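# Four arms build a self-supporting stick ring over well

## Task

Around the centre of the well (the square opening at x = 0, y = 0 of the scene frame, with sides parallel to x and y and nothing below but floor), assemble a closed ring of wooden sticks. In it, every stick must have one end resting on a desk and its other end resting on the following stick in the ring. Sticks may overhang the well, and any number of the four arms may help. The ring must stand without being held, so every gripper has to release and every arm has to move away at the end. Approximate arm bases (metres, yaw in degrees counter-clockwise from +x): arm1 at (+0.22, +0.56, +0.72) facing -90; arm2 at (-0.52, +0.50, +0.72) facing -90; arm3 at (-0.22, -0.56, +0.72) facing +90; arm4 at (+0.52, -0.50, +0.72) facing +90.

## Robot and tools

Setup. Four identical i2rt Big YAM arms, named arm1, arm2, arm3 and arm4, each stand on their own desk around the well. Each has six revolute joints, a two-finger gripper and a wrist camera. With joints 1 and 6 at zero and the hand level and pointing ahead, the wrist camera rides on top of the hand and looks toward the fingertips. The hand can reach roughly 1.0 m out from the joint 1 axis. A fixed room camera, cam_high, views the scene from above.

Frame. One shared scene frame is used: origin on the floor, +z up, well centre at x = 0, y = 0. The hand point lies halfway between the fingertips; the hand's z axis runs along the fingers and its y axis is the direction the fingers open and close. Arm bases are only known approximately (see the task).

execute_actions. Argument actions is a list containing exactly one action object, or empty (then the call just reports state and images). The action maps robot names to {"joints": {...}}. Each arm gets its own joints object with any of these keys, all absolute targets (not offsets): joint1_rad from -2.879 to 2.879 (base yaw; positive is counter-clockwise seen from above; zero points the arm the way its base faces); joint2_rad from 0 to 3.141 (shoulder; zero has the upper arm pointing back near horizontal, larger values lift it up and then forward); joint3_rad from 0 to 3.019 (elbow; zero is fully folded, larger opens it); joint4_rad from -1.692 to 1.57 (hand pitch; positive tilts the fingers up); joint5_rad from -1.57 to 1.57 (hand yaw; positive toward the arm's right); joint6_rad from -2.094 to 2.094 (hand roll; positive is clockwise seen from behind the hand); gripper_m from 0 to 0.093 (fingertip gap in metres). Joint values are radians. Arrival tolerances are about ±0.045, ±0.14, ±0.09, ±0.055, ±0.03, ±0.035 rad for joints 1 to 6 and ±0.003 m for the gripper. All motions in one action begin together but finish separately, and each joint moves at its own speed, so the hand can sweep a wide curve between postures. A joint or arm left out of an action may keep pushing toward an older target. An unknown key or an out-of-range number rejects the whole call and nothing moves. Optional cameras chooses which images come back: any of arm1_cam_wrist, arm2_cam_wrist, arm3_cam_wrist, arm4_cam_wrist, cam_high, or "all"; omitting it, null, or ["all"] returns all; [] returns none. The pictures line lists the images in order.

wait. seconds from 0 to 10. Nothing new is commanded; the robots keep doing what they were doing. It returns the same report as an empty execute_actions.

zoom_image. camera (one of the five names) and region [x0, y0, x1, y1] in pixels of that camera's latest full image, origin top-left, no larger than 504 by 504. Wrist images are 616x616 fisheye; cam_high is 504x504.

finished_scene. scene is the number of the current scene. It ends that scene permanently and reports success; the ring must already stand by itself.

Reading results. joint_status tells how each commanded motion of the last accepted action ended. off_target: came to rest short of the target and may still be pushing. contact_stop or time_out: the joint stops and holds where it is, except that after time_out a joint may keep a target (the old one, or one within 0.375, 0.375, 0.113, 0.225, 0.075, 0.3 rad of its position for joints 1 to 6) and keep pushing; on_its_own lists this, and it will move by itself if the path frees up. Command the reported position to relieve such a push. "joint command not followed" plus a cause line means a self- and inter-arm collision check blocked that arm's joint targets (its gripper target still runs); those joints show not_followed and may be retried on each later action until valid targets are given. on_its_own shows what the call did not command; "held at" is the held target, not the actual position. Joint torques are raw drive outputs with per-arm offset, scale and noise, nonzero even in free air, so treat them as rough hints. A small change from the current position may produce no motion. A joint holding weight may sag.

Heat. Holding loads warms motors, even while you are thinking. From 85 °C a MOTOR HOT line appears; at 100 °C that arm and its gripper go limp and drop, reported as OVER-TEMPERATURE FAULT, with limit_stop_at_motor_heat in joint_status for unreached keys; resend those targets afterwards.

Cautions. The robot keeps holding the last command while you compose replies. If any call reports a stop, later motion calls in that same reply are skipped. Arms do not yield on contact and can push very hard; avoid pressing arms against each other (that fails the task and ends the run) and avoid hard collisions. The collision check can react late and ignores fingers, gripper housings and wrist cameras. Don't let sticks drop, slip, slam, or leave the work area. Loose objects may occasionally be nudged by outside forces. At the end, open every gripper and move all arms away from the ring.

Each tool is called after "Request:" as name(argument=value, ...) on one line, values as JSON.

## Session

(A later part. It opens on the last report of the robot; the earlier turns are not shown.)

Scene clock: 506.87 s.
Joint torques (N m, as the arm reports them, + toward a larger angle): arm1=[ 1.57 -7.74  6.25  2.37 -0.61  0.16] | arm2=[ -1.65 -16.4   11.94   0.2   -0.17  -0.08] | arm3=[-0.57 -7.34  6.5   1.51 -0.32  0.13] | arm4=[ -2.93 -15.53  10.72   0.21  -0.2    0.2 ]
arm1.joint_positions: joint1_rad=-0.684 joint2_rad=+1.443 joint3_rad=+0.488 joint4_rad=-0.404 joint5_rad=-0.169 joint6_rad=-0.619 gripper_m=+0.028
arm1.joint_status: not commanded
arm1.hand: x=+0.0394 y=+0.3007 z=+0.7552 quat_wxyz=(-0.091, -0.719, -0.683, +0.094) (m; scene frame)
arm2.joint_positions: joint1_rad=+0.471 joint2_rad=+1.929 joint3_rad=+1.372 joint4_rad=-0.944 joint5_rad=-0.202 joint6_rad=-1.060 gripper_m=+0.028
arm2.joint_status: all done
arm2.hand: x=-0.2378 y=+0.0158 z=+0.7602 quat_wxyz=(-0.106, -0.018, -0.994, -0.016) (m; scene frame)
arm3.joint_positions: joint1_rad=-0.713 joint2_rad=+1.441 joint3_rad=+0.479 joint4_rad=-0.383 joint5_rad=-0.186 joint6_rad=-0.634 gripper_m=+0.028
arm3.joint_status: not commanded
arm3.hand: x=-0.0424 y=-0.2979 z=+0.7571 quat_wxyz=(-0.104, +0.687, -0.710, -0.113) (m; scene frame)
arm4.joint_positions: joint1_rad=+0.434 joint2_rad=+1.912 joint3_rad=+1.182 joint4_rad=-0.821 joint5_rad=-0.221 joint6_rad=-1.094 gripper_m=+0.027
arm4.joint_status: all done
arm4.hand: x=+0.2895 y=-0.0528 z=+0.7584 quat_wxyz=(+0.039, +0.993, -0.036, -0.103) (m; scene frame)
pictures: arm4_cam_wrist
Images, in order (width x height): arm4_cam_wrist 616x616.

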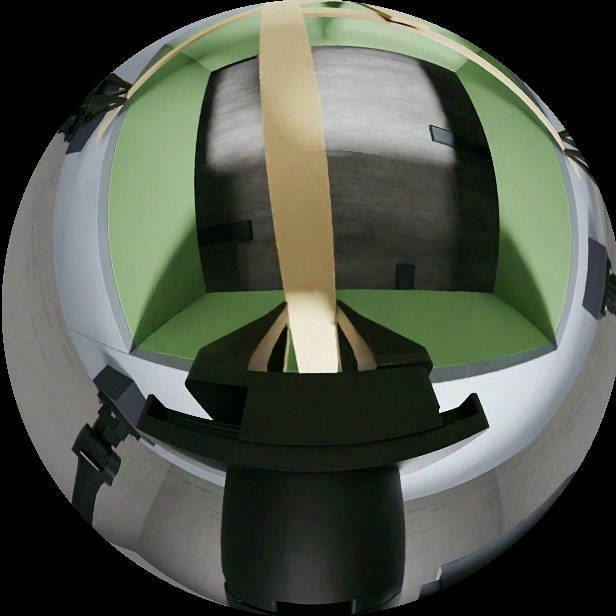

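Request:
execute_actions(actions=[{"arm4":{"joints":{"joint1_rad":0.462}}}], cameras=[])

Request:
execute_actions(actions=[{"arm1":{"joints":{"joint4_rad":-0.31,"joint5_rad":-0.215,"joint6_rad":-0.635}}}], cameras=["cam_high","arm4_cam_wrist","arm1_cam_wrist"])

Request:
zoom_image(camera="arm4_cam_wrist", region=[230,0,430,70])

Request:
zoom_image(camera="cam_high", region=[210,225,280,285])

Scene clock: 516.43 s.
Joint torques (N m, as the arm reports them, + toward a larger angle): arm1=[ 1.64 -7.45  6.25  2.19 -0.55  0.15] | arm2=[ -1.43 -16.23  11.97   0.21  -0.19  -0.1 ] | arm3=[ 0.   -7.41  6.49  1.47 -0.3   0.14] | arm4=[ -0.85 -15.49  10.2    0.22  -0.28   0.12]
arm1.joint_positions: joint1_rad=-0.684 joint2_rad=+1.443 joint3_rad=+0.488 joint4_rad=-0.398 joint5_rad=-0.171 joint6_rad=-0.619 gripper_m=+0.028
arm1.joint_status: not commanded
arm1.hand: x=+0.0388 y=+0.2995 z=+0.7556 quat_wxyz=(-0.092, -0.718, -0.683, +0.097) (m; scene frame)
arm2.joint_positions: joint1_rad=+0.471 joint2_rad=+1.929 joint3_rad=+1.372 joint4_rad=-0.944 joint5_rad=-0.202 joint6_rad=-1.060 gripper_m=+0.028
arm2.joint_status: not commanded
arm2.hand: x=-0.2378 y=+0.0158 z=+0.7602 quat_wxyz=(-0.106, -0.018, -0.994, -0.016) (m; scene frame)
arm3.joint_positions: joint1_rad=-0.713 joint2_rad=+1.441 joint3_rad=+0.479 joint4_rad=-0.383 joint5_rad=-0.187 joint6_rad=-0.634 gripper_m=+0.028
arm3.joint_status: not commanded
arm3.hand: x=-0.0425 y=-0.2978 z=+0.7572 quat_wxyz=(-0.104, +0.687, -0.710, -0.113) (m; scene frame)
arm4.joint_positions: joint1_rad=+0.458 joint2_rad=+1.914 joint3_rad=+1.190 joint4_rad=-0.821 joint5_rad=-0.217 joint6_rad=-1.085 gripper_m=+0.027
arm4.joint_status: all done
arm4.hand: x=+0.2782 y=-0.0549 z=+0.7595 quat_wxyz=(+0.038, +0.994, -0.029, -0.102) (m; scene frame)
pictures: none
No camera images: the call's "cameras" was empty. Leave "cameras" out to get every camera's image.

Scene clock: 517.10 s.
Joint torques (N m, as the arm reports them, + toward a larger angle): arm1=[ 1.62 -7.7   6.36  2.78 -0.83 -0.08] | arm2=[ -1.74 -16.32  12.03   0.27  -0.18  -0.08] | arm3=[-0.16 -7.16  6.45  1.58 -0.29  0.11] | arm4=[ -1.68 -15.66  10.16   0.32  -0.3    0.27]
arm1.joint_positions: joint1_rad=-0.684 joint2_rad=+1.443 joint3_rad=+0.487 joint4_rad=-0.350 joint5_rad=-0.202 joint6_rad=-0.621 gripper_m=+0.028
arm1.joint_status: all done
arm1.hand: x=+0.0361 y=+0.2881 z=+0.7589 quat_wxyz=(-0.110, -0.712, -0.683, +0.118) (m; scene frame)
arm2.joint_positions: joint1_rad=+0.471 joint2_rad=+1.929 joint3_rad=+1.372 joint4_rad=-0.944 joint5_rad=-0.202 joint6_rad=-1.060 gripper_m=+0.028
arm2.joint_status: not commanded
arm2.hand: x=-0.2378 y=+0.0158 z=+0.7602 quat_wxyz=(-0.106, -0.018, -0.994, -0.016) (m; scene frame)
arm3.joint_positions: joint1_rad=-0.713 joint2_rad=+1.441 joint3_rad=+0.479 joint4_rad=-0.383 joint5_rad=-0.187 joint6_rad=-0.634 gripper_m=+0.028
arm3.joint_status: not commanded
arm3.hand: x=-0.0425 y=-0.2978 z=+0.7572 quat_wxyz=(-0.104, +0.687, -0.710, -0.113) (m; scene frame)
arm4.joint_positions: joint1_rad=+0.463 joint2_rad=+1.915 joint3_rad=+1.190 joint4_rad=-0.821 joint5_rad=-0.217 joint6_rad=-1.102 gripper_m=+0.027
arm4.joint_status: not commanded
arm4.hand: x=+0.2758 y=-0.0562 z=+0.7594 quat_wxyz=(+0.037, +0.994, -0.018, -0.102) (m; scene frame)
pictures: arm1_cam_wrist, arm4_cam_wrist, cam_high
Images, in order (width x height): arm1_cam_wrist 616x616, arm4_cam_wrist 616x616, cam_high 504x504.

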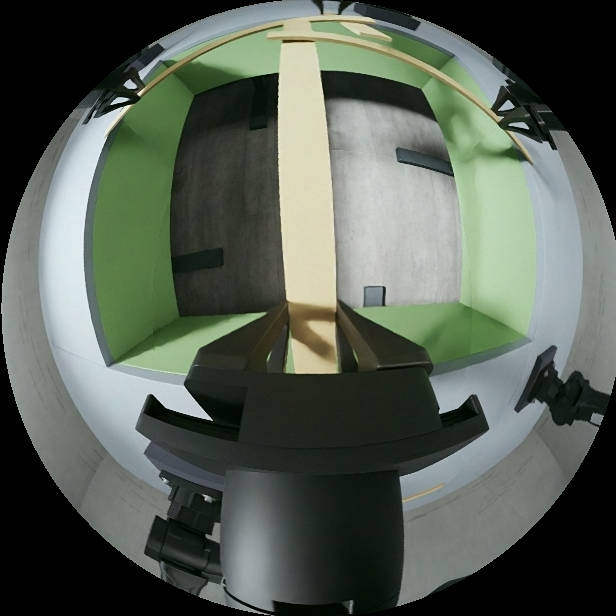

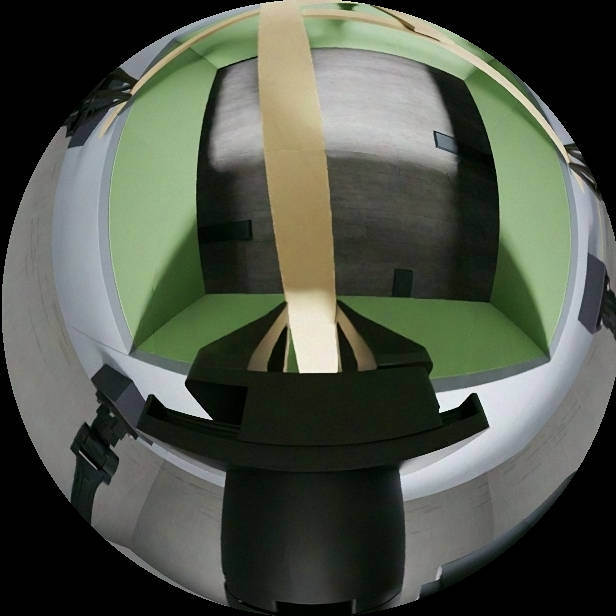

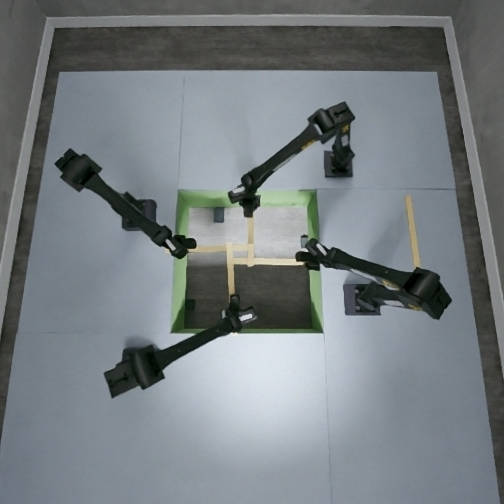

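Region (230, 0, 430, 70) of arm4_cam_wrist's 616x616 image, scaled by 2.520, with more detail than that image has; it fills the top 176 rows of this view, and the rest is white.

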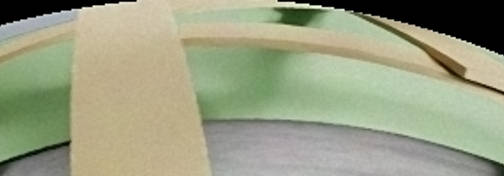

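Region (210, 225, 280, 285) of cam_high's 504x504 image, scaled by 7.200, with more detail than that image has; it fills the top 432 rows of this view, and the rest is white.

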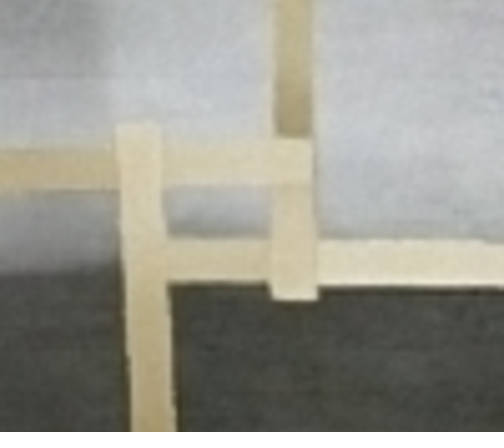

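Request:
execute_actions(actions=[{"arm4":{"joints":{"joint2_rad":1.83,"joint3_rad":1.055,"joint4_rad":-0.765}}}], cameras=["cam_high","arm4_cam_wrist"])

Request:
zoom_image(camera="cam_high", region=[210,225,280,285])

Request:
zoom_image(camera="arm4_cam_wrist", region=[230,0,430,70])

Scene clock: 532.57 s.
Joint torques (N m, as the arm reports them, + toward a larger angle): arm1=[ 1.65 -7.5   6.41  2.4  -0.61 -0.06] | arm2=[ -1.69 -16.41  11.91   0.22  -0.19  -0.07] | arm3=[ 0.05 -7.26  6.45  1.43 -0.28  0.14] | arm4=[ -1.36 -16.52   7.12   0.51  -0.29   0.08]
arm1.joint_positions: joint1_rad=-0.684 joint2_rad=+1.443 joint3_rad=+0.487 joint4_rad=-0.342 joint5_rad=-0.207 joint6_rad=-0.623 gripper_m=+0.028
arm1.joint_status: not commanded
arm1.hand: x=+0.0356 y=+0.2861 z=+0.7596 quat_wxyz=(-0.113, -0.710, -0.684, +0.122) (m; scene frame)
arm2.joint_positions: joint1_rad=+0.471 joint2_rad=+1.929 joint3_rad=+1.374 joint4_rad=-0.944 joint5_rad=-0.202 joint6_rad=-1.060 gripper_m=+0.028
arm2.joint_status: not commanded
arm2.hand: x=-0.2378 y=+0.0152 z=+0.7606 quat_wxyz=(-0.106, -0.018, -0.994, -0.015) (m; scene frame)
arm3.joint_positions: joint1_rad=-0.713 joint2_rad=+1.441 joint3_rad=+0.479 joint4_rad=-0.381 joint5_rad=-0.187 joint6_rad=-0.634 gripper_m=+0.028
arm3.joint_status: not commanded
arm3.hand: x=-0.0422 y=-0.2974 z=+0.7573 quat_wxyz=(-0.105, +0.687, -0.710, -0.113) (m; scene frame)
arm4.joint_positions: joint1_rad=+0.463 joint2_rad=+1.832 joint3_rad=+1.052 joint4_rad=-0.776 joint5_rad=-0.218 joint6_rad=-1.084 gripper_m=+0.027
arm4.joint_status: all done
arm4.hand: x=+0.2946 y=-0.0971 z=+0.7588 quat_wxyz=(+0.043, +0.994, -0.027, -0.100) (m; scene frame)
pictures: arm4_cam_wrist, cam_high
Images, in order (width x height): arm4_cam_wrist 616x616, cam_high 504x504.

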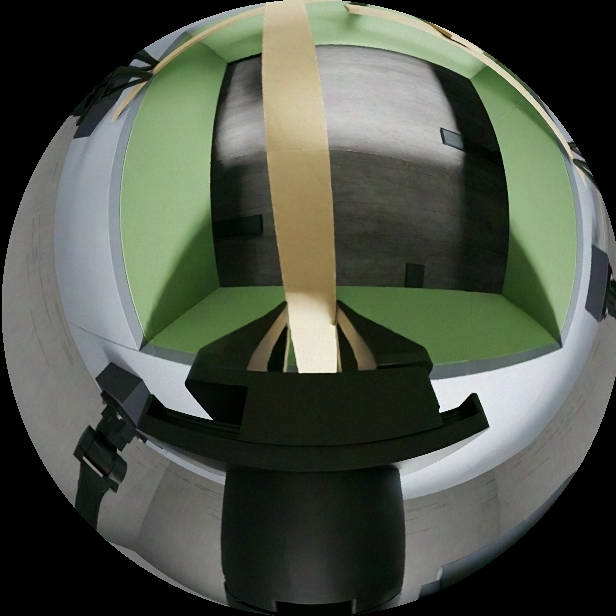

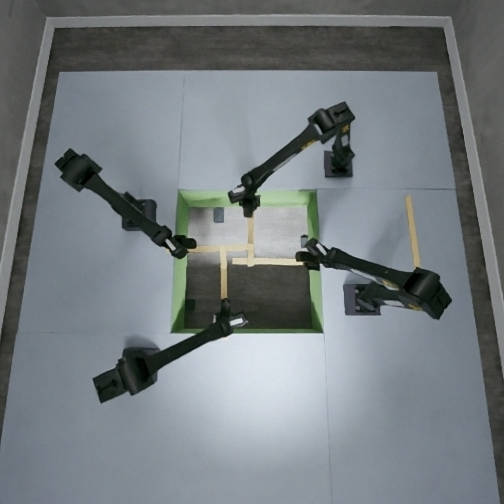

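Region (210, 225, 280, 285) of cam_high's 504x504 image, scaled by 7.200, with more detail than that image has; it fills the top 432 rows of this view, and the rest is white.

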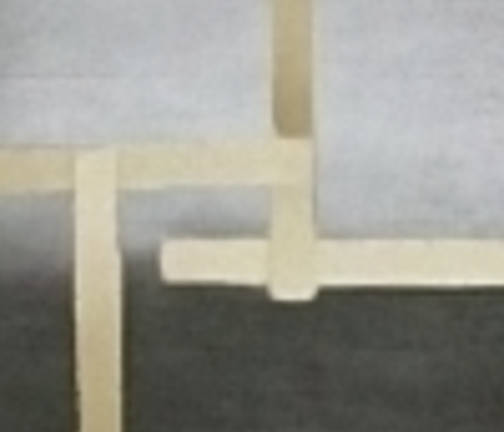

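Region (230, 0, 430, 70) of arm4_cam_wrist's 616x616 image, scaled by 2.520, with more detail than that image has; it fills the top 176 rows of this view, and the rest is white.

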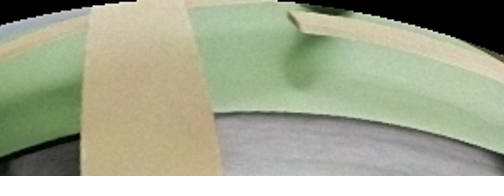

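Request:
execute_actions(actions=[{"arm4":{"joints":{"joint4_rad":-0.80,"joint5_rad":-0.18}},"arm1":{"joints":{"joint3_rad":0.525}}}], cameras=[])

Request:
execute_actions(actions=[{"arm4":{"joints":{"joint1_rad":0.44,"joint2_rad":1.92,"joint3_rad":1.20,"joint4_rad":-0.845,"joint6_rad":-1.09}}}], cameras=["cam_high","arm4_cam_wrist"])

Request:
zoom_image(camera="cam_high", region=[210,225,280,285])

Request:
zoom_image(camera="arm4_cam_wrist", region=[230,0,430,70])

Scene clock: 547.23 s.
Joint torques (N m, as the arm reports them, + toward a larger angle): arm1=[ 1.53 -7.77  8.68  2.44 -0.61 -0.06] | arm2=[ -1.71 -16.19  11.97   0.32  -0.17  -0.07] | arm3=[-0.38 -7.47  6.48  1.51 -0.27  0.13] | arm4=[ -1.4  -16.34   7.05  -0.23  -0.17   0.06]
arm1.joint_positions: joint1_rad=-0.684 joint2_rad=+1.443 joint3_rad=+0.487 joint4_rad=-0.342 joint5_rad=-0.207 joint6_rad=-0.623 gripper_m=+0.028
arm1.joint_status: all done
arm1.hand: x=+0.0356 y=+0.2861 z=+0.7596 quat_wxyz=(-0.113, -0.710, -0.684, +0.122) (m; scene frame)
arm2.joint_positions: joint1_rad=+0.471 joint2_rad=+1.929 joint3_rad=+1.374 joint4_rad=-0.944 joint5_rad=-0.202 joint6_rad=-1.060 gripper_m=+0.028
arm2.joint_status: not commanded
arm2.hand: x=-0.2378 y=+0.0152 z=+0.7606 quat_wxyz=(-0.106, -0.018, -0.994, -0.015) (m; scene frame)
arm3.joint_positions: joint1_rad=-0.713 joint2_rad=+1.441 joint3_rad=+0.479 joint4_rad=-0.381 joint5_rad=-0.187 joint6_rad=-0.634 gripper_m=+0.028
arm3.joint_status: not commanded
arm3.hand: x=-0.0422 y=-0.2974 z=+0.7573 quat_wxyz=(-0.105, +0.687, -0.710, -0.113) (m; scene frame)
arm4.joint_positions: joint1_rad=+0.463 joint2_rad=+1.832 joint3_rad=+1.052 joint4_rad=-0.790 joint5_rad=-0.181 joint6_rad=-1.082 gripper_m=+0.027
arm4.joint_status: all done
arm4.hand: x=+0.3016 y=-0.0976 z=+0.7576 quat_wxyz=(+0.041, +0.996, -0.029, -0.080) (m; scene frame)
pictures: none
No camera images: the call's "cameras" was empty. Leave "cameras" out to get every camera's image.

Scene clock: 548.07 s.
Joint torques (N m, as the arm reports them, + toward a larger angle): arm1=[ 1.67 -7.74  8.67  2.38 -0.58 -0.06] | arm2=[ -1.46 -16.31  11.79   0.23  -0.19  -0.08] | arm3=[-0.48 -7.34  6.51  1.45 -0.24  0.14] | arm4=[ -1.85 -15.9    9.75   0.16  -0.16   0.17]
arm1.joint_positions: joint1_rad=-0.684 joint2_rad=+1.443 joint3_rad=+0.487 joint4_rad=-0.340 joint5_rad=-0.208 joint6_rad=-0.624 gripper_m=+0.028
arm1.joint_status: not commanded
arm1.hand: x=+0.0355 y=+0.2858 z=+0.7597 quat_wxyz=(-0.113, -0.710, -0.685, +0.122) (m; scene frame)
arm2.joint_positions: joint1_rad=+0.471 joint2_rad=+1.931 joint3_rad=+1.374 joint4_rad=-0.944 joint5_rad=-0.201 joint6_rad=-1.062 gripper_m=+0.028
arm2.joint_status: not commanded
arm2.hand: x=-0.2380 y=+0.0152 z=+0.7597 quat_wxyz=(-0.106, -0.018, -0.994, -0.016) (m; scene frame)
arm3.joint_positions: joint1_rad=-0.713 joint2_rad=+1.441 joint3_rad=+0.479 joint4_rad=-0.381 joint5_rad=-0.189 joint6_rad=-0.634 gripper_m=+0.028
arm3.joint_status: not commanded
arm3.hand: x=-0.0425 y=-0.2973 z=+0.7573 quat_wxyz=(-0.105, +0.687, -0.710, -0.114) (m; scene frame)
arm4.joint_positions: joint1_rad=+0.446 joint2_rad=+1.903 joint3_rad=+1.167 joint4_rad=-0.849 joint5_rad=-0.181 joint6_rad=-1.104 gripper_m=+0.027
arm4.joint_status: all done
arm4.hand: x=+0.2954 y=-0.0645 z=+0.7574 quat_wxyz=(+0.046, +0.996, -0.027, -0.078) (m; scene frame)
pictures: arm4_cam_wrist, cam_high
Images, in order (width x height): arm4_cam_wrist 616x616, cam_high 504x504.

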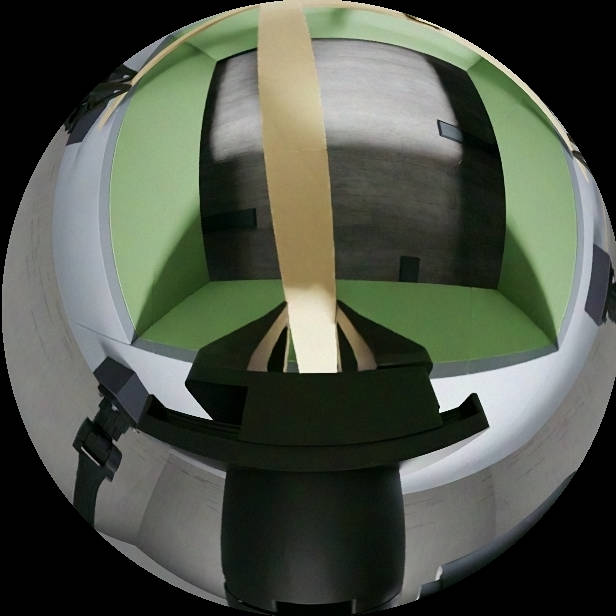

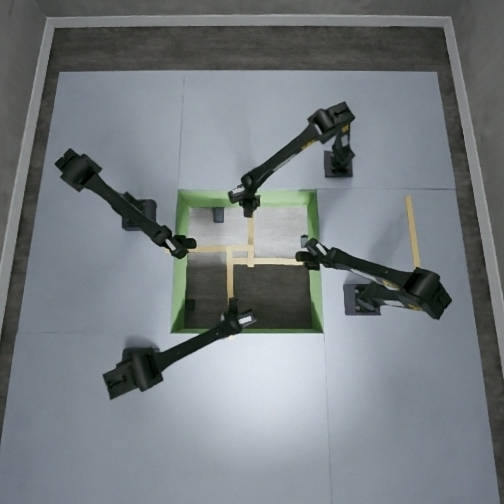

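Region (210, 225, 280, 285) of cam_high's 504x504 image, scaled by 7.200, with more detail than that image has; it fills the top 432 rows of this view, and the rest is white.

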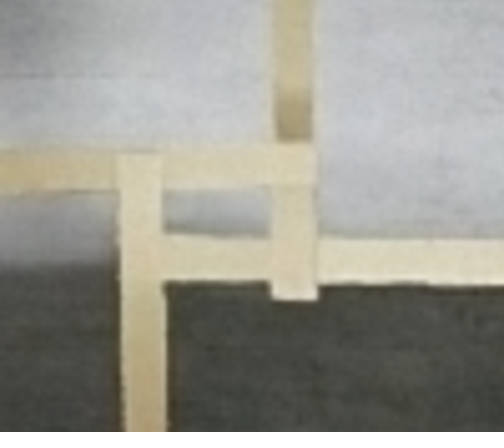

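Region (230, 0, 430, 70) of arm4_cam_wrist's 616x616 image, scaled by 2.520, with more detail than that image has; it fills the top 176 rows of this view, and the rest is white.

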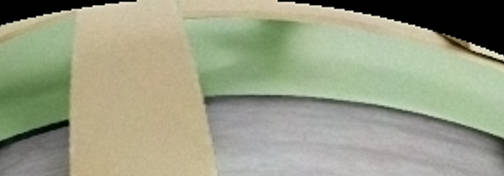

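Request:
execute_actions(actions=[{"arm1":{"joints":{"joint3_rad":0.55}}}], cameras=["cam_high","arm1_cam_wrist"])

Request:
zoom_image(camera="cam_high", region=[210,225,280,285])

Request:
zoom_image(camera="arm1_cam_wrist", region=[230,0,410,70])

Scene clock: 553.13 s.
Joint torques (N m, as the arm reports them, + toward a larger angle): arm1=[ 1.56 -7.89  9.67  2.38 -0.58  0.  ] | arm2=[ -1.61 -16.58  11.85   0.28  -0.2   -0.07] | arm3=[-0.3  -7.55  6.5   1.43 -0.25  0.14] | arm4=[ -1.83 -16.25   9.82   0.26  -0.17   0.29]
arm1.joint_positions: joint1_rad=-0.684 joint2_rad=+1.443 joint3_rad=+0.501 joint4_rad=-0.340 joint5_rad=-0.208 joint6_rad=-0.630 gripper_m=+0.028
arm1.joint_status: all done
arm1.hand: x=+0.0308 y=+0.2800 z=+0.7637 quat_wxyz=(-0.113, -0.706, -0.687, +0.130) (m; scene frame)
arm2.joint_positions: joint1_rad=+0.471 joint2_rad=+1.931 joint3_rad=+1.374 joint4_rad=-0.944 joint5_rad=-0.201 joint6_rad=-1.062 gripper_m=+0.028
arm2.joint_status: not commanded
arm2.hand: x=-0.2380 y=+0.0152 z=+0.7597 quat_wxyz=(-0.106, -0.018, -0.994, -0.016) (m; scene frame)
arm3.joint_positions: joint1_rad=-0.713 joint2_rad=+1.441 joint3_rad=+0.479 joint4_rad=-0.381 joint5_rad=-0.189 joint6_rad=-0.634 gripper_m=+0.028
arm3.joint_status: not commanded
arm3.hand: x=-0.0425 y=-0.2973 z=+0.7573 quat_wxyz=(-0.105, +0.687, -0.710, -0.114) (m; scene frame)
arm4.joint_positions: joint1_rad=+0.446 joint2_rad=+1.903 joint3_rad=+1.167 joint4_rad=-0.849 joint5_rad=-0.181 joint6_rad=-1.118 gripper_m=+0.027
arm4.joint_status: not commanded
arm4.hand: x=+0.2954 y=-0.0645 z=+0.7574 quat_wxyz=(+0.045, +0.996, -0.020, -0.078) (m; scene frame)
pictures: arm1_cam_wrist, cam_high
Images, in order (width x height): arm1_cam_wrist 616x616, cam_high 504x504.

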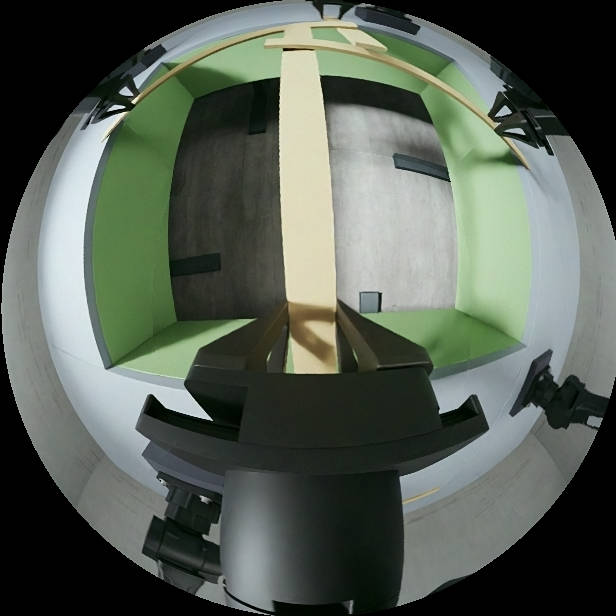

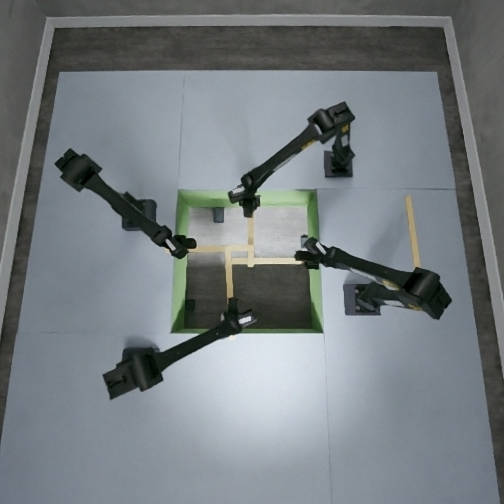

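Region (210, 225, 280, 285) of cam_high's 504x504 image, scaled by 7.200, with more detail than that image has; it fills the top 432 rows of this view, and the rest is white.

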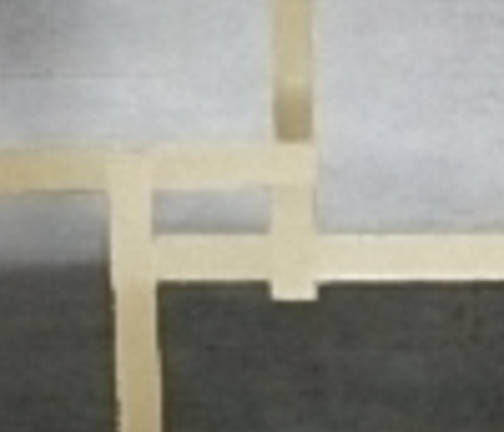

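Region (230, 0, 410, 70) of arm1_cam_wrist's 616x616 image, scaled by 2.800, with more detail than that image has.

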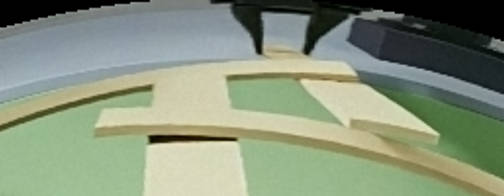

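Request:
execute_actions(actions=[{"arm4":{"joints":{"joint2_rad":1.95}}}], cameras=["cam_high","arm1_cam_wrist"])

Request:
zoom_image(camera="cam_high", region=[210,225,280,285])

Request:
zoom_image(camera="arm1_cam_wrist", region=[230,0,410,70])

Scene clock: 565.00 s.
Joint torques (N m, as the arm reports them, + toward a larger angle): arm1=[ 1.55 -7.9   9.61  2.4  -0.58  0.  ] | arm2=[ -1.98 -16.49  11.8    0.24  -0.21  -0.07] | arm3=[-0.5  -6.75  6.37  1.52 -0.24  0.13] | arm4=[ -2.01 -14.19   9.67   0.33  -0.15   0.27]
arm1.joint_positions: joint1_rad=-0.684 joint2_rad=+1.443 joint3_rad=+0.501 joint4_rad=-0.340 joint5_rad=-0.208 joint6_rad=-0.630 gripper_m=+0.028
arm1.joint_status: not commanded
arm1.hand: x=+0.0307 y=+0.2799 z=+0.7638 quat_wxyz=(-0.113, -0.706, -0.687, +0.130) (m; scene frame)
arm2.joint_positions: joint1_rad=+0.471 joint2_rad=+1.931 joint3_rad=+1.374 joint4_rad=-0.944 joint5_rad=-0.201 joint6_rad=-1.062 gripper_m=+0.028
arm2.joint_status: not commanded
arm2.hand: x=-0.2380 y=+0.0152 z=+0.7597 quat_wxyz=(-0.105, -0.017, -0.994, -0.015) (m; scene frame)
arm3.joint_positions: joint1_rad=-0.713 joint2_rad=+1.441 joint3_rad=+0.479 joint4_rad=-0.381 joint5_rad=-0.189 joint6_rad=-0.634 gripper_m=+0.028
arm3.joint_status: not commanded
arm3.hand: x=-0.0425 y=-0.2973 z=+0.7573 quat_wxyz=(-0.105, +0.687, -0.710, -0.114) (m; scene frame)
arm4.joint_positions: joint1_rad=+0.446 joint2_rad=+1.910 joint3_rad=+1.169 joint4_rad=-0.850 joint5_rad=-0.182 joint6_rad=-1.119 gripper_m=+0.027
arm4.joint_status: all done
arm4.hand: x=+0.2955 y=-0.0651 z=+0.7546 quat_wxyz=(+0.049, +0.996, -0.020, -0.077) (m; scene frame)
pictures: arm1_cam_wrist, cam_high
Images, in order (width x height): arm1_cam_wrist 616x616, cam_high 504x504.

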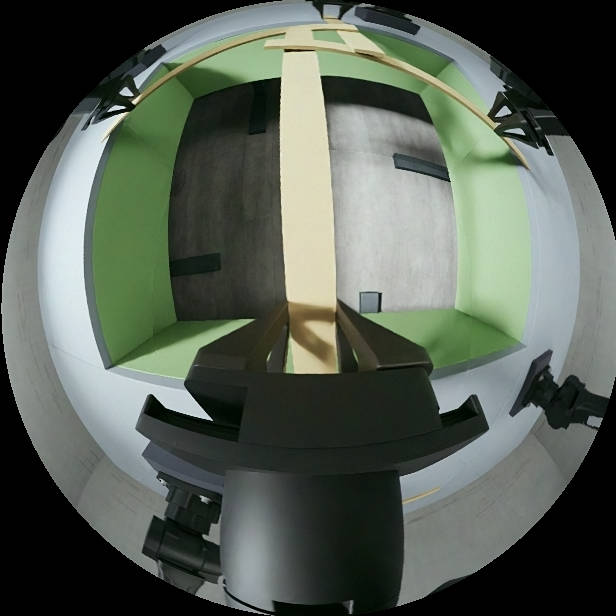

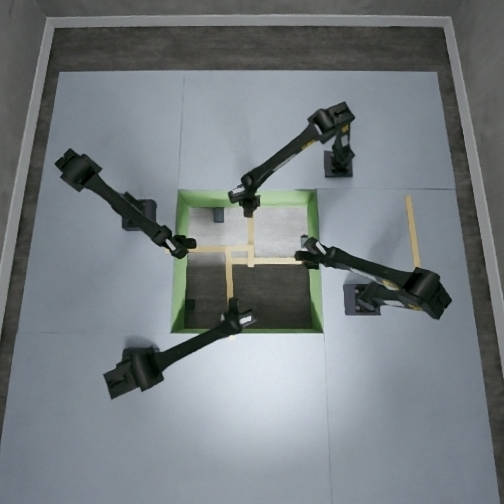

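Region (210, 225, 280, 285) of cam_high's 504x504 image, scaled by 7.200, with more detail than that image has; it fills the top 432 rows of this view, and the rest is white.

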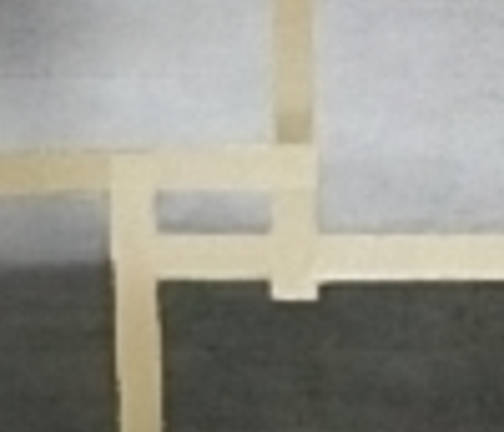

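Region (230, 0, 410, 70) of arm1_cam_wrist's 616x616 image, scaled by 2.800, with more detail than that image has.

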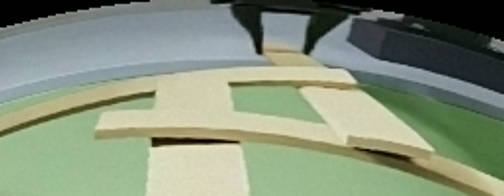

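Request:
execute_actions(actions=[{"arm3":{"joints":{"joint4_rad":-0.42,"joint5_rad":-0.165}},"arm1":{"joints":{"joint3_rad":0.47}}}], cameras=["cam_high","arm1_cam_wrist","arm4_cam_wrist"])

Request:
zoom_image(camera="cam_high", region=[210,225,280,285])

Request:
zoom_image(camera="arm1_cam_wrist", region=[230,0,410,70])

Scene clock: 570.43 s.
Joint torques (N m, as the arm reports them, + toward a larger angle): arm1=[ 1.59 -7.52  5.99  2.1  -0.51  0.  ] | arm2=[ -1.71 -16.5   11.86   0.22  -0.22  -0.05] | arm3=[-0.35 -7.39  6.46  0.23 -0.05  0.12] | arm4=[ -1.81 -14.42   9.16   0.21  -0.18   0.21]
arm1.joint_positions: joint1_rad=-0.684 joint2_rad=+1.443 joint3_rad=+0.465 joint4_rad=-0.335 joint5_rad=-0.209 joint6_rad=-0.630 gripper_m=+0.028
arm1.joint_status: all done
arm1.hand: x=+0.0425 y=+0.2940 z=+0.7540 quat_wxyz=(-0.113, -0.709, -0.687, +0.115) (m; scene frame)
arm2.joint_positions: joint1_rad=+0.471 joint2_rad=+1.932 joint3_rad=+1.374 joint4_rad=-0.944 joint5_rad=-0.200 joint6_rad=-1.063 gripper_m=+0.028
arm2.joint_status: not commanded
arm2.hand: x=-0.2381 y=+0.0152 z=+0.7595 quat_wxyz=(-0.105, -0.017, -0.994, -0.016) (m; scene frame)
arm3.joint_positions: joint1_rad=-0.713 joint2_rad=+1.441 joint3_rad=+0.479 joint4_rad=-0.411 joint5_rad=-0.167 joint6_rad=-0.634 gripper_m=+0.028
arm3.joint_status: all done
arm3.hand: x=-0.0441 y=-0.3050 z=+0.7550 quat_wxyz=(-0.091, +0.687, -0.714, -0.102) (m; scene frame)
arm4.joint_positions: joint1_rad=+0.446 joint2_rad=+1.914 joint3_rad=+1.174 joint4_rad=-0.850 joint5_rad=-0.181 joint6_rad=-1.109 gripper_m=+0.027
arm4.joint_status: not commanded
arm4.hand: x=+0.2949 y=-0.0633 z=+0.7541 quat_wxyz=(+0.048, +0.996, -0.025, -0.077) (m; scene frame)
pictures: arm1_cam_wrist, arm4_cam_wrist, cam_high
Images, in order (width x height): arm1_cam_wrist 616x616, arm4_cam_wrist 616x616, cam_high 504x504.

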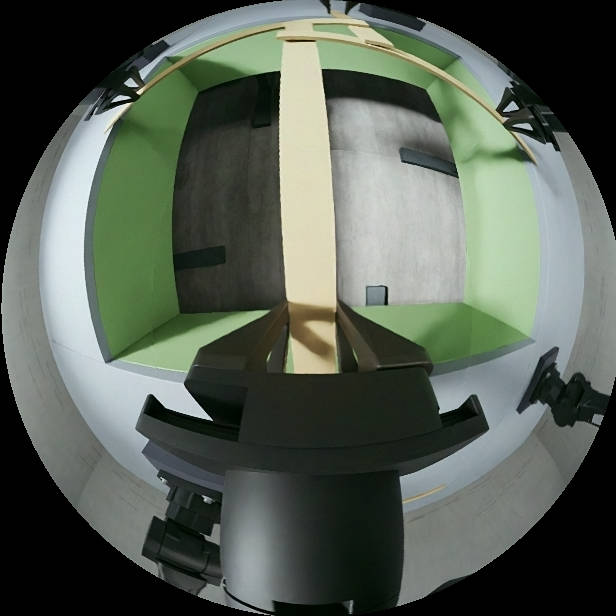

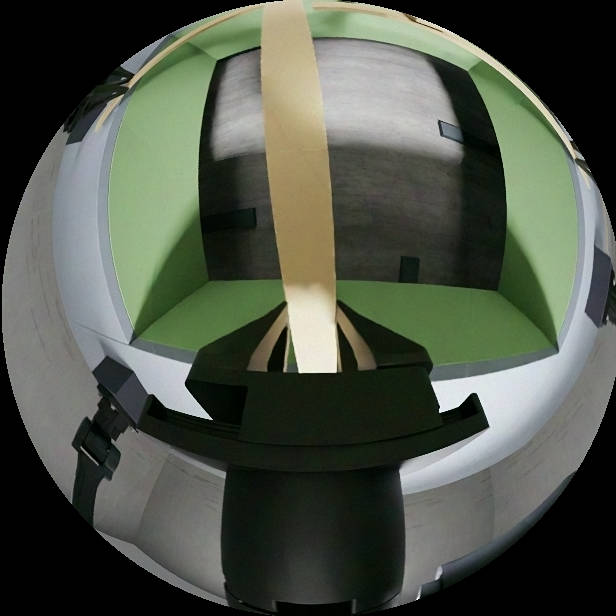

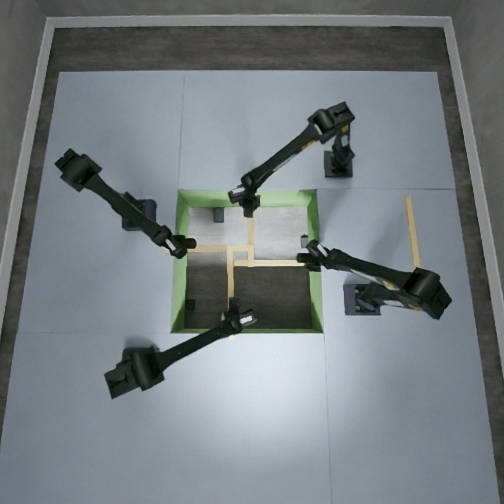

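Region (210, 225, 280, 285) of cam_high's 504x504 image, scaled by 7.200, with more detail than that image has; it fills the top 432 rows of this view, and the rest is white.

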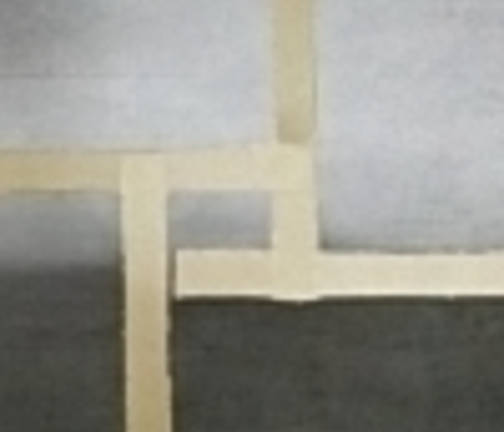

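Region (230, 0, 410, 70) of arm1_cam_wrist's 616x616 image, scaled by 2.800, with more detail than that image has.

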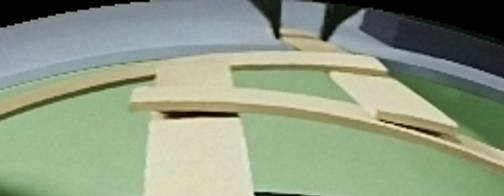

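Request:
execute_actions(actions=[{"arm1":{"joints":{"joint2_rad":1.39}}}], cameras=[])

Request:
execute_actions(actions=[{"arm1":{"joints":{"joint3_rad":0.53}}}], cameras=["cam_high","arm1_cam_wrist"])

Request:
zoom_image(camera="cam_high", region=[210,225,280,285])

Request:
zoom_image(camera="arm1_cam_wrist", region=[230,0,410,70])

Scene clock: 579.57 s.
Joint torques (N m, as the arm reports them, + toward a larger angle): arm1=[ 1.54 -9.37  6.31  2.2  -0.52  0.01] | arm2=[ -1.57 -16.33  11.87   0.25  -0.24  -0.05] | arm3=[-0.14 -7.17  6.45  0.29 -0.07  0.13] | arm4=[ -2.05 -14.34   9.21   0.33  -0.17   0.19]
arm1.joint_positions: joint1_rad=-0.684 joint2_rad=+1.406 joint3_rad=+0.465 joint4_rad=-0.335 joint5_rad=-0.209 joint6_rad=-0.630 gripper_m=+0.028
arm1.joint_status: all done
arm1.hand: x=+0.0389 y=+0.2894 z=+0.7649 quat_wxyz=(-0.115, -0.706, -0.687, +0.132) (m; scene frame)
arm2.joint_positions: joint1_rad=+0.471 joint2_rad=+1.932 joint3_rad=+1.374 joint4_rad=-0.944 joint5_rad=-0.200 joint6_rad=-1.063 gripper_m=+0.028
arm2.joint_status: not commanded
arm2.hand: x=-0.2381 y=+0.0152 z=+0.7595 quat_wxyz=(-0.105, -0.017, -0.994, -0.016) (m; scene frame)
arm3.joint_positions: joint1_rad=-0.713 joint2_rad=+1.441 joint3_rad=+0.479 joint4_rad=-0.411 joint5_rad=-0.167 joint6_rad=-0.634 gripper_m=+0.028
arm3.joint_status: not commanded
arm3.hand: x=-0.0441 y=-0.3050 z=+0.7550 quat_wxyz=(-0.091, +0.687, -0.714, -0.102) (m; scene frame)
arm4.joint_positions: joint1_rad=+0.446 joint2_rad=+1.914 joint3_rad=+1.174 joint4_rad=-0.850 joint5_rad=-0.181 joint6_rad=-1.109 gripper_m=+0.027
arm4.joint_status: not commanded
arm4.hand: x=+0.2949 y=-0.0633 z=+0.7541 quat_wxyz=(+0.048, +0.996, -0.025, -0.077) (m; scene frame)
pictures: none
No camera images: the call's "cameras" was empty. Leave "cameras" out to get every camera's image.

Scene clock: 580.20 s.
Joint torques (N m, as the arm reports them, + toward a larger angle): arm1=[ 1.56 -9.34 10.09  2.2  -0.51  0.05] | arm2=[ -1.6  -16.56  11.9    0.28  -0.23  -0.05] | arm3=[-0.13 -7.53  6.39  0.3  -0.08  0.11] | arm4=[ -1.9  -14.47   9.15   0.38  -0.2    0.19]
arm1.joint_positions: joint1_rad=-0.684 joint2_rad=+1.406 joint3_rad=+0.477 joint4_rad=-0.335 joint5_rad=-0.209 joint6_rad=-0.635 gripper_m=+0.028
arm1.joint_status: all done
arm1.hand: x=+0.0351 y=+0.2847 z=+0.7682 quat_wxyz=(-0.115, -0.703, -0.688, +0.138) (m; scene frame)
arm2.joint_positions: joint1_rad=+0.471 joint2_rad=+1.932 joint3_rad=+1.374 joint4_rad=-0.944 joint5_rad=-0.200 joint6_rad=-1.063 gripper_m=+0.028
arm2.joint_status: not commanded
arm2.hand: x=-0.2381 y=+0.0151 z=+0.7595 quat_wxyz=(-0.105, -0.017, -0.994, -0.015) (m; scene frame)
arm3.joint_positions: joint1_rad=-0.713 joint2_rad=+1.441 joint3_rad=+0.479 joint4_rad=-0.414 joint5_rad=-0.166 joint6_rad=-0.634 gripper_m=+0.028
arm3.joint_status: not commanded
arm3.hand: x=-0.0443 y=-0.3055 z=+0.7549 quat_wxyz=(-0.090, +0.687, -0.714, -0.101) (m; scene frame)
arm4.joint_positions: joint1_rad=+0.446 joint2_rad=+1.914 joint3_rad=+1.174 joint4_rad=-0.852 joint5_rad=-0.181 joint6_rad=-1.110 gripper_m=+0.027
arm4.joint_status: not commanded
arm4.hand: x=+0.2952 y=-0.0638 z=+0.7541 quat_wxyz=(+0.049, +0.996, -0.025, -0.076) (m; scene frame)
pictures: arm1_cam_wrist, cam_high
Images, in order (width x height): arm1_cam_wrist 616x616, cam_high 504x504.

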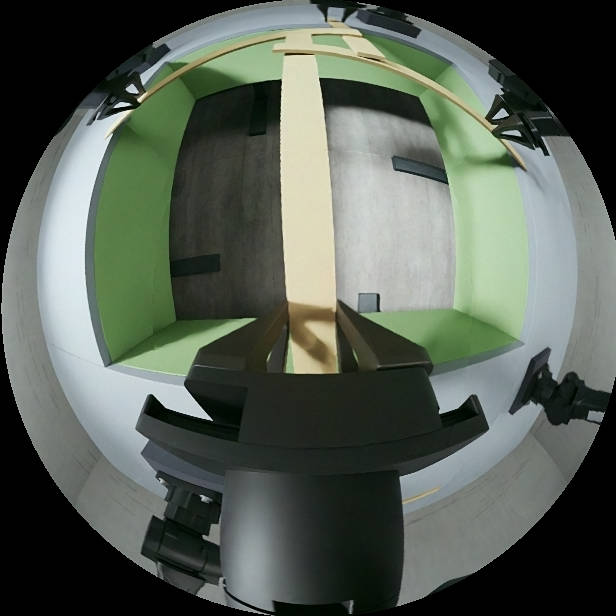

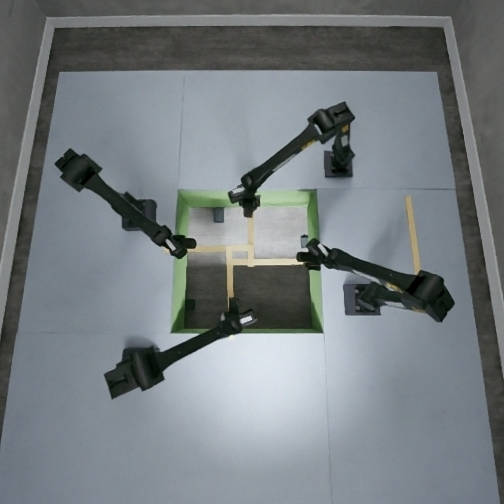

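Region (210, 225, 280, 285) of cam_high's 504x504 image, scaled by 7.200, with more detail than that image has; it fills the top 432 rows of this view, and the rest is white.

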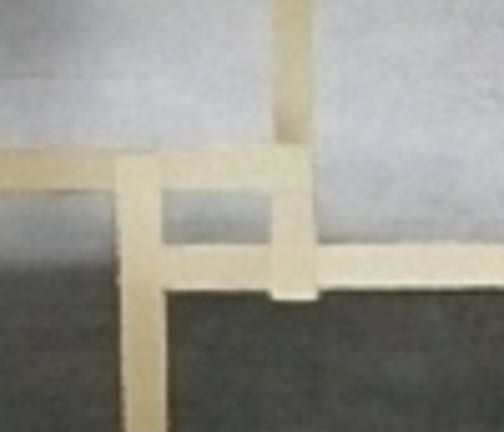

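Region (230, 0, 410, 70) of arm1_cam_wrist's 616x616 image, scaled by 2.800, with more detail than that image has.

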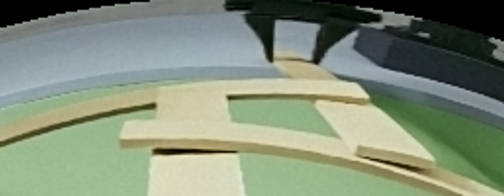

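Request:
execute_actions(actions=[{"arm1":{"joints":{"joint3_rad":0.455}},"arm2":{"joints":{"joint4_rad":-0.88,"joint5_rad":-0.27}},"arm3":{"joints":{"joint4_rad":-0.345,"joint5_rad":-0.2}},"arm4":{"joints":{"joint4_rad":-0.81,"joint5_rad":-0.226}}}], cameras=[])

Request:
execute_actions(actions=[{"arm1":{"joints":{"joint4_rad":-0.24,"joint5_rad":-0.26}}}], cameras=["cam_high","arm1_cam_wrist","arm4_cam_wrist"])

Request:
zoom_image(camera="cam_high", region=[210,225,280,285])

Request:
zoom_image(camera="arm1_cam_wrist", region=[230,10,410,80])

Request:
zoom_image(camera="arm4_cam_wrist", region=[230,0,430,70])

Scene clock: 596.47 s.
Joint torques (N m, as the arm reports them, + toward a larger angle): arm1=[ 1.68 -9.15  6.01  2.16 -0.49  0.06] | arm2=[ -1.4  -16.58  12.01   1.38  -0.43   0.  ] | arm3=[-0.16 -7.32  6.61  1.81 -0.25  0.12] | arm4=[ -1.42 -14.54   9.09   1.08  -0.43   0.1 ]
arm1.joint_positions: joint1_rad=-0.684 joint2_rad=+1.406 joint3_rad=+0.453 joint4_rad=-0.335 joint5_rad=-0.210 joint6_rad=-0.635 gripper_m=+0.028
arm1.joint_status: all done
arm1.hand: x=+0.0433 y=+0.2946 z=+0.7612 quat_wxyz=(-0.114, -0.705, -0.688, +0.127) (m; scene frame)
arm2.joint_positions: joint1_rad=+0.470 joint2_rad=+1.933 joint3_rad=+1.374 joint4_rad=-0.900 joint5_rad=-0.262 joint6_rad=-1.068 gripper_m=+0.028
arm2.joint_status: all done
arm2.hand: x=-0.2246 y=+0.0103 z=+0.7623 quat_wxyz=(-0.142, -0.011, -0.990, -0.011) (m; scene frame)
arm3.joint_positions: joint1_rad=-0.713 joint2_rad=+1.441 joint3_rad=+0.479 joint4_rad=-0.367 joint5_rad=-0.198 joint6_rad=-0.634 gripper_m=+0.028
arm3.joint_status: all done
arm3.hand: x=-0.0416 y=-0.2938 z=+0.7585 quat_wxyz=(-0.111, +0.687, -0.708, -0.119) (m; scene frame)
arm4.joint_positions: joint1_rad=+0.442 joint2_rad=+1.914 joint3_rad=+1.176 joint4_rad=-0.836 joint5_rad=-0.220 joint6_rad=-1.099 gripper_m=+0.027
arm4.joint_status: all done
arm4.hand: x=+0.2892 y=-0.0607 z=+0.7559 quat_wxyz=(+0.049, +0.994, -0.031, -0.097) (m; scene frame)
pictures: none
No camera images: the call's "cameras" was empty. Leave "cameras" out to get every camera's image.

Scene clock: 597.13 s.
Joint torques (N m, as the arm reports them, + toward a larger angle): arm1=[ 1.6  -9.21  6.1   2.68 -0.63  0.06] | arm2=[ -1.44 -16.4   11.89   1.37  -0.42  -0.01] | arm3=[-0.28 -7.3   6.51  1.75 -0.23  0.11] | arm4=[ -1.57 -14.13   9.07   1.15  -0.42   0.08]
arm1.joint_positions: joint1_rad=-0.684 joint2_rad=+1.406 joint3_rad=+0.453 joint4_rad=-0.274 joint5_rad=-0.252 joint6_rad=-0.635 gripper_m=+0.028
arm1.joint_status: all done
arm1.hand: x=+0.0401 y=+0.2795 z=+0.7673 quat_wxyz=(-0.138, -0.695, -0.689, +0.154) (m; scene frame)
arm2.joint_positions: joint1_rad=+0.470 joint2_rad=+1.933 joint3_rad=+1.374 joint4_rad=-0.900 joint5_rad=-0.262 joint6_rad=-1.068 gripper_m=+0.028
arm2.joint_status: not commanded
arm2.hand: x=-0.2245 y=+0.0104 z=+0.7623 quat_wxyz=(-0.142, -0.011, -0.990, -0.011) (m; scene frame)
arm3.joint_positions: joint1_rad=-0.713 joint2_rad=+1.441 joint3_rad=+0.479 joint4_rad=-0.367 joint5_rad=-0.198 joint6_rad=-0.634 gripper_m=+0.028
arm3.joint_status: not commanded
arm3.hand: x=-0.0416 y=-0.2938 z=+0.7585 quat_wxyz=(-0.111, +0.687, -0.708, -0.119) (m; scene frame)
arm4.joint_positions: joint1_rad=+0.442 joint2_rad=+1.914 joint3_rad=+1.176 joint4_rad=-0.836 joint5_rad=-0.220 joint6_rad=-1.099 gripper_m=+0.027
arm4.joint_status: not commanded
arm4.hand: x=+0.2892 y=-0.0607 z=+0.7559 quat_wxyz=(+0.049, +0.994, -0.031, -0.097) (m; scene frame)
pictures: arm1_cam_wrist, arm4_cam_wrist, cam_high
Images, in order (width x height): arm1_cam_wrist 616x616, arm4_cam_wrist 616x616, cam_high 504x504.

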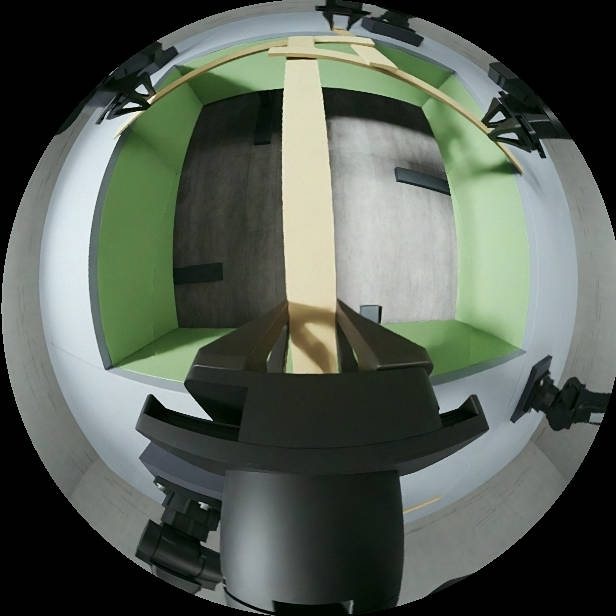

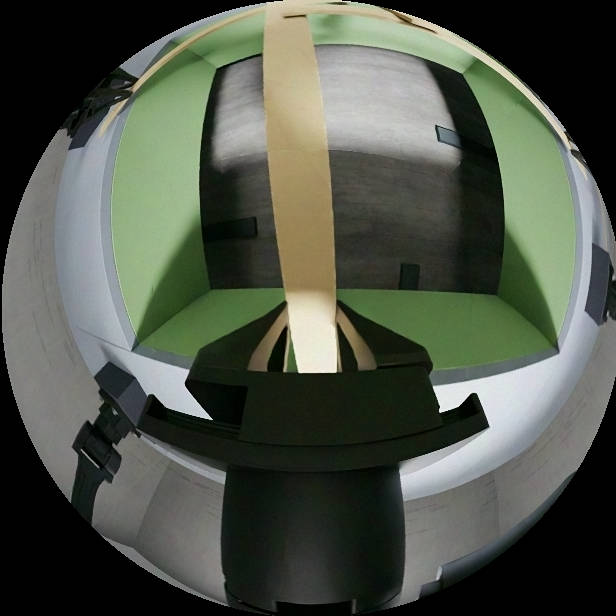

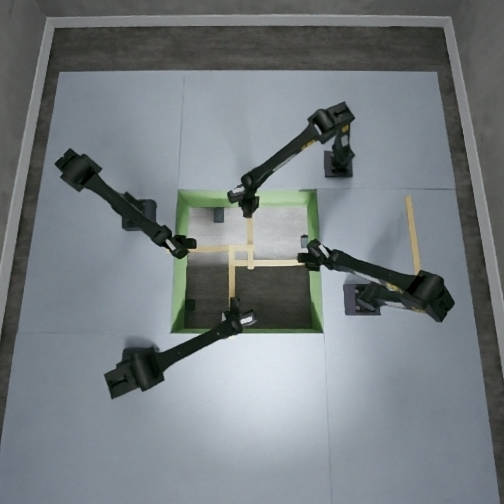

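Region (210, 225, 280, 285) of cam_high's 504x504 image, scaled by 7.200, with more detail than that image has; it fills the top 432 rows of this view, and the rest is white.

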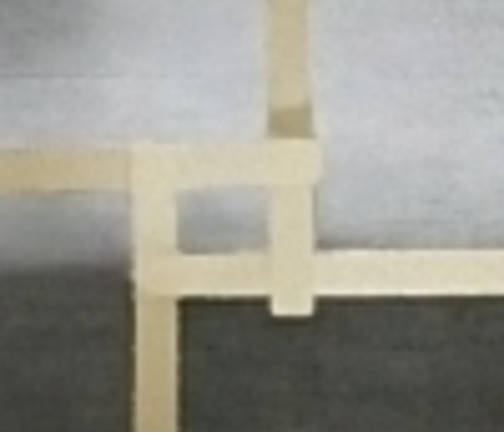

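Region (230, 10, 410, 80) of arm1_cam_wrist's 616x616 image, scaled by 2.800, with more detail than that image has.

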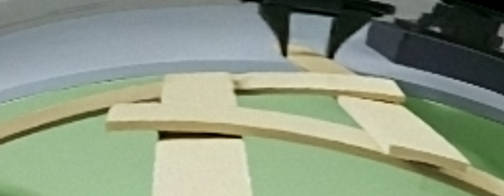

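Region (230, 0, 430, 70) of arm4_cam_wrist's 616x616 image, scaled by 2.520, with more detail than that image has; it fills the top 176 rows of this view, and the rest is white.

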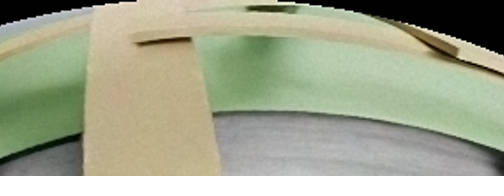

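Request:
zoom_image(camera="cam_high", region=[290,225,350,285])

Request:
zoom_image(camera="cam_high", region=[150,170,350,350])

Region (290, 225, 350, 285) of cam_high's 504x504 image, scaled by 8.400, with more detail than that image has.

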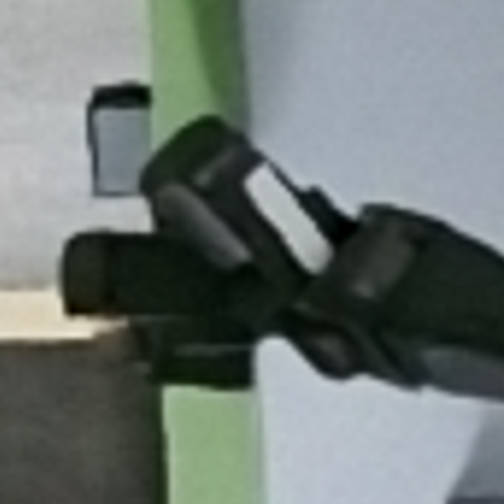

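Region (150, 170, 350, 350) of cam_high's 504x504 image, scaled by 2.520, with more detail than that image has; it fills the top 454 rows of this view, and the rest is white.

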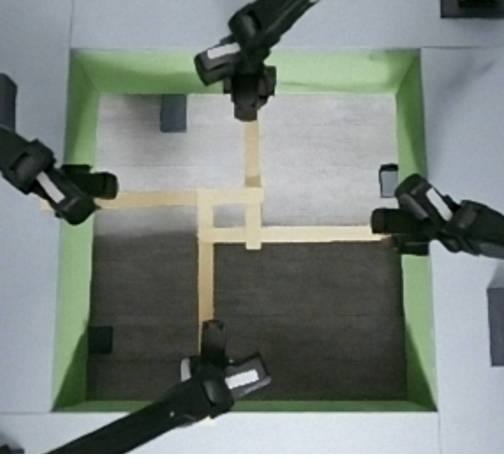

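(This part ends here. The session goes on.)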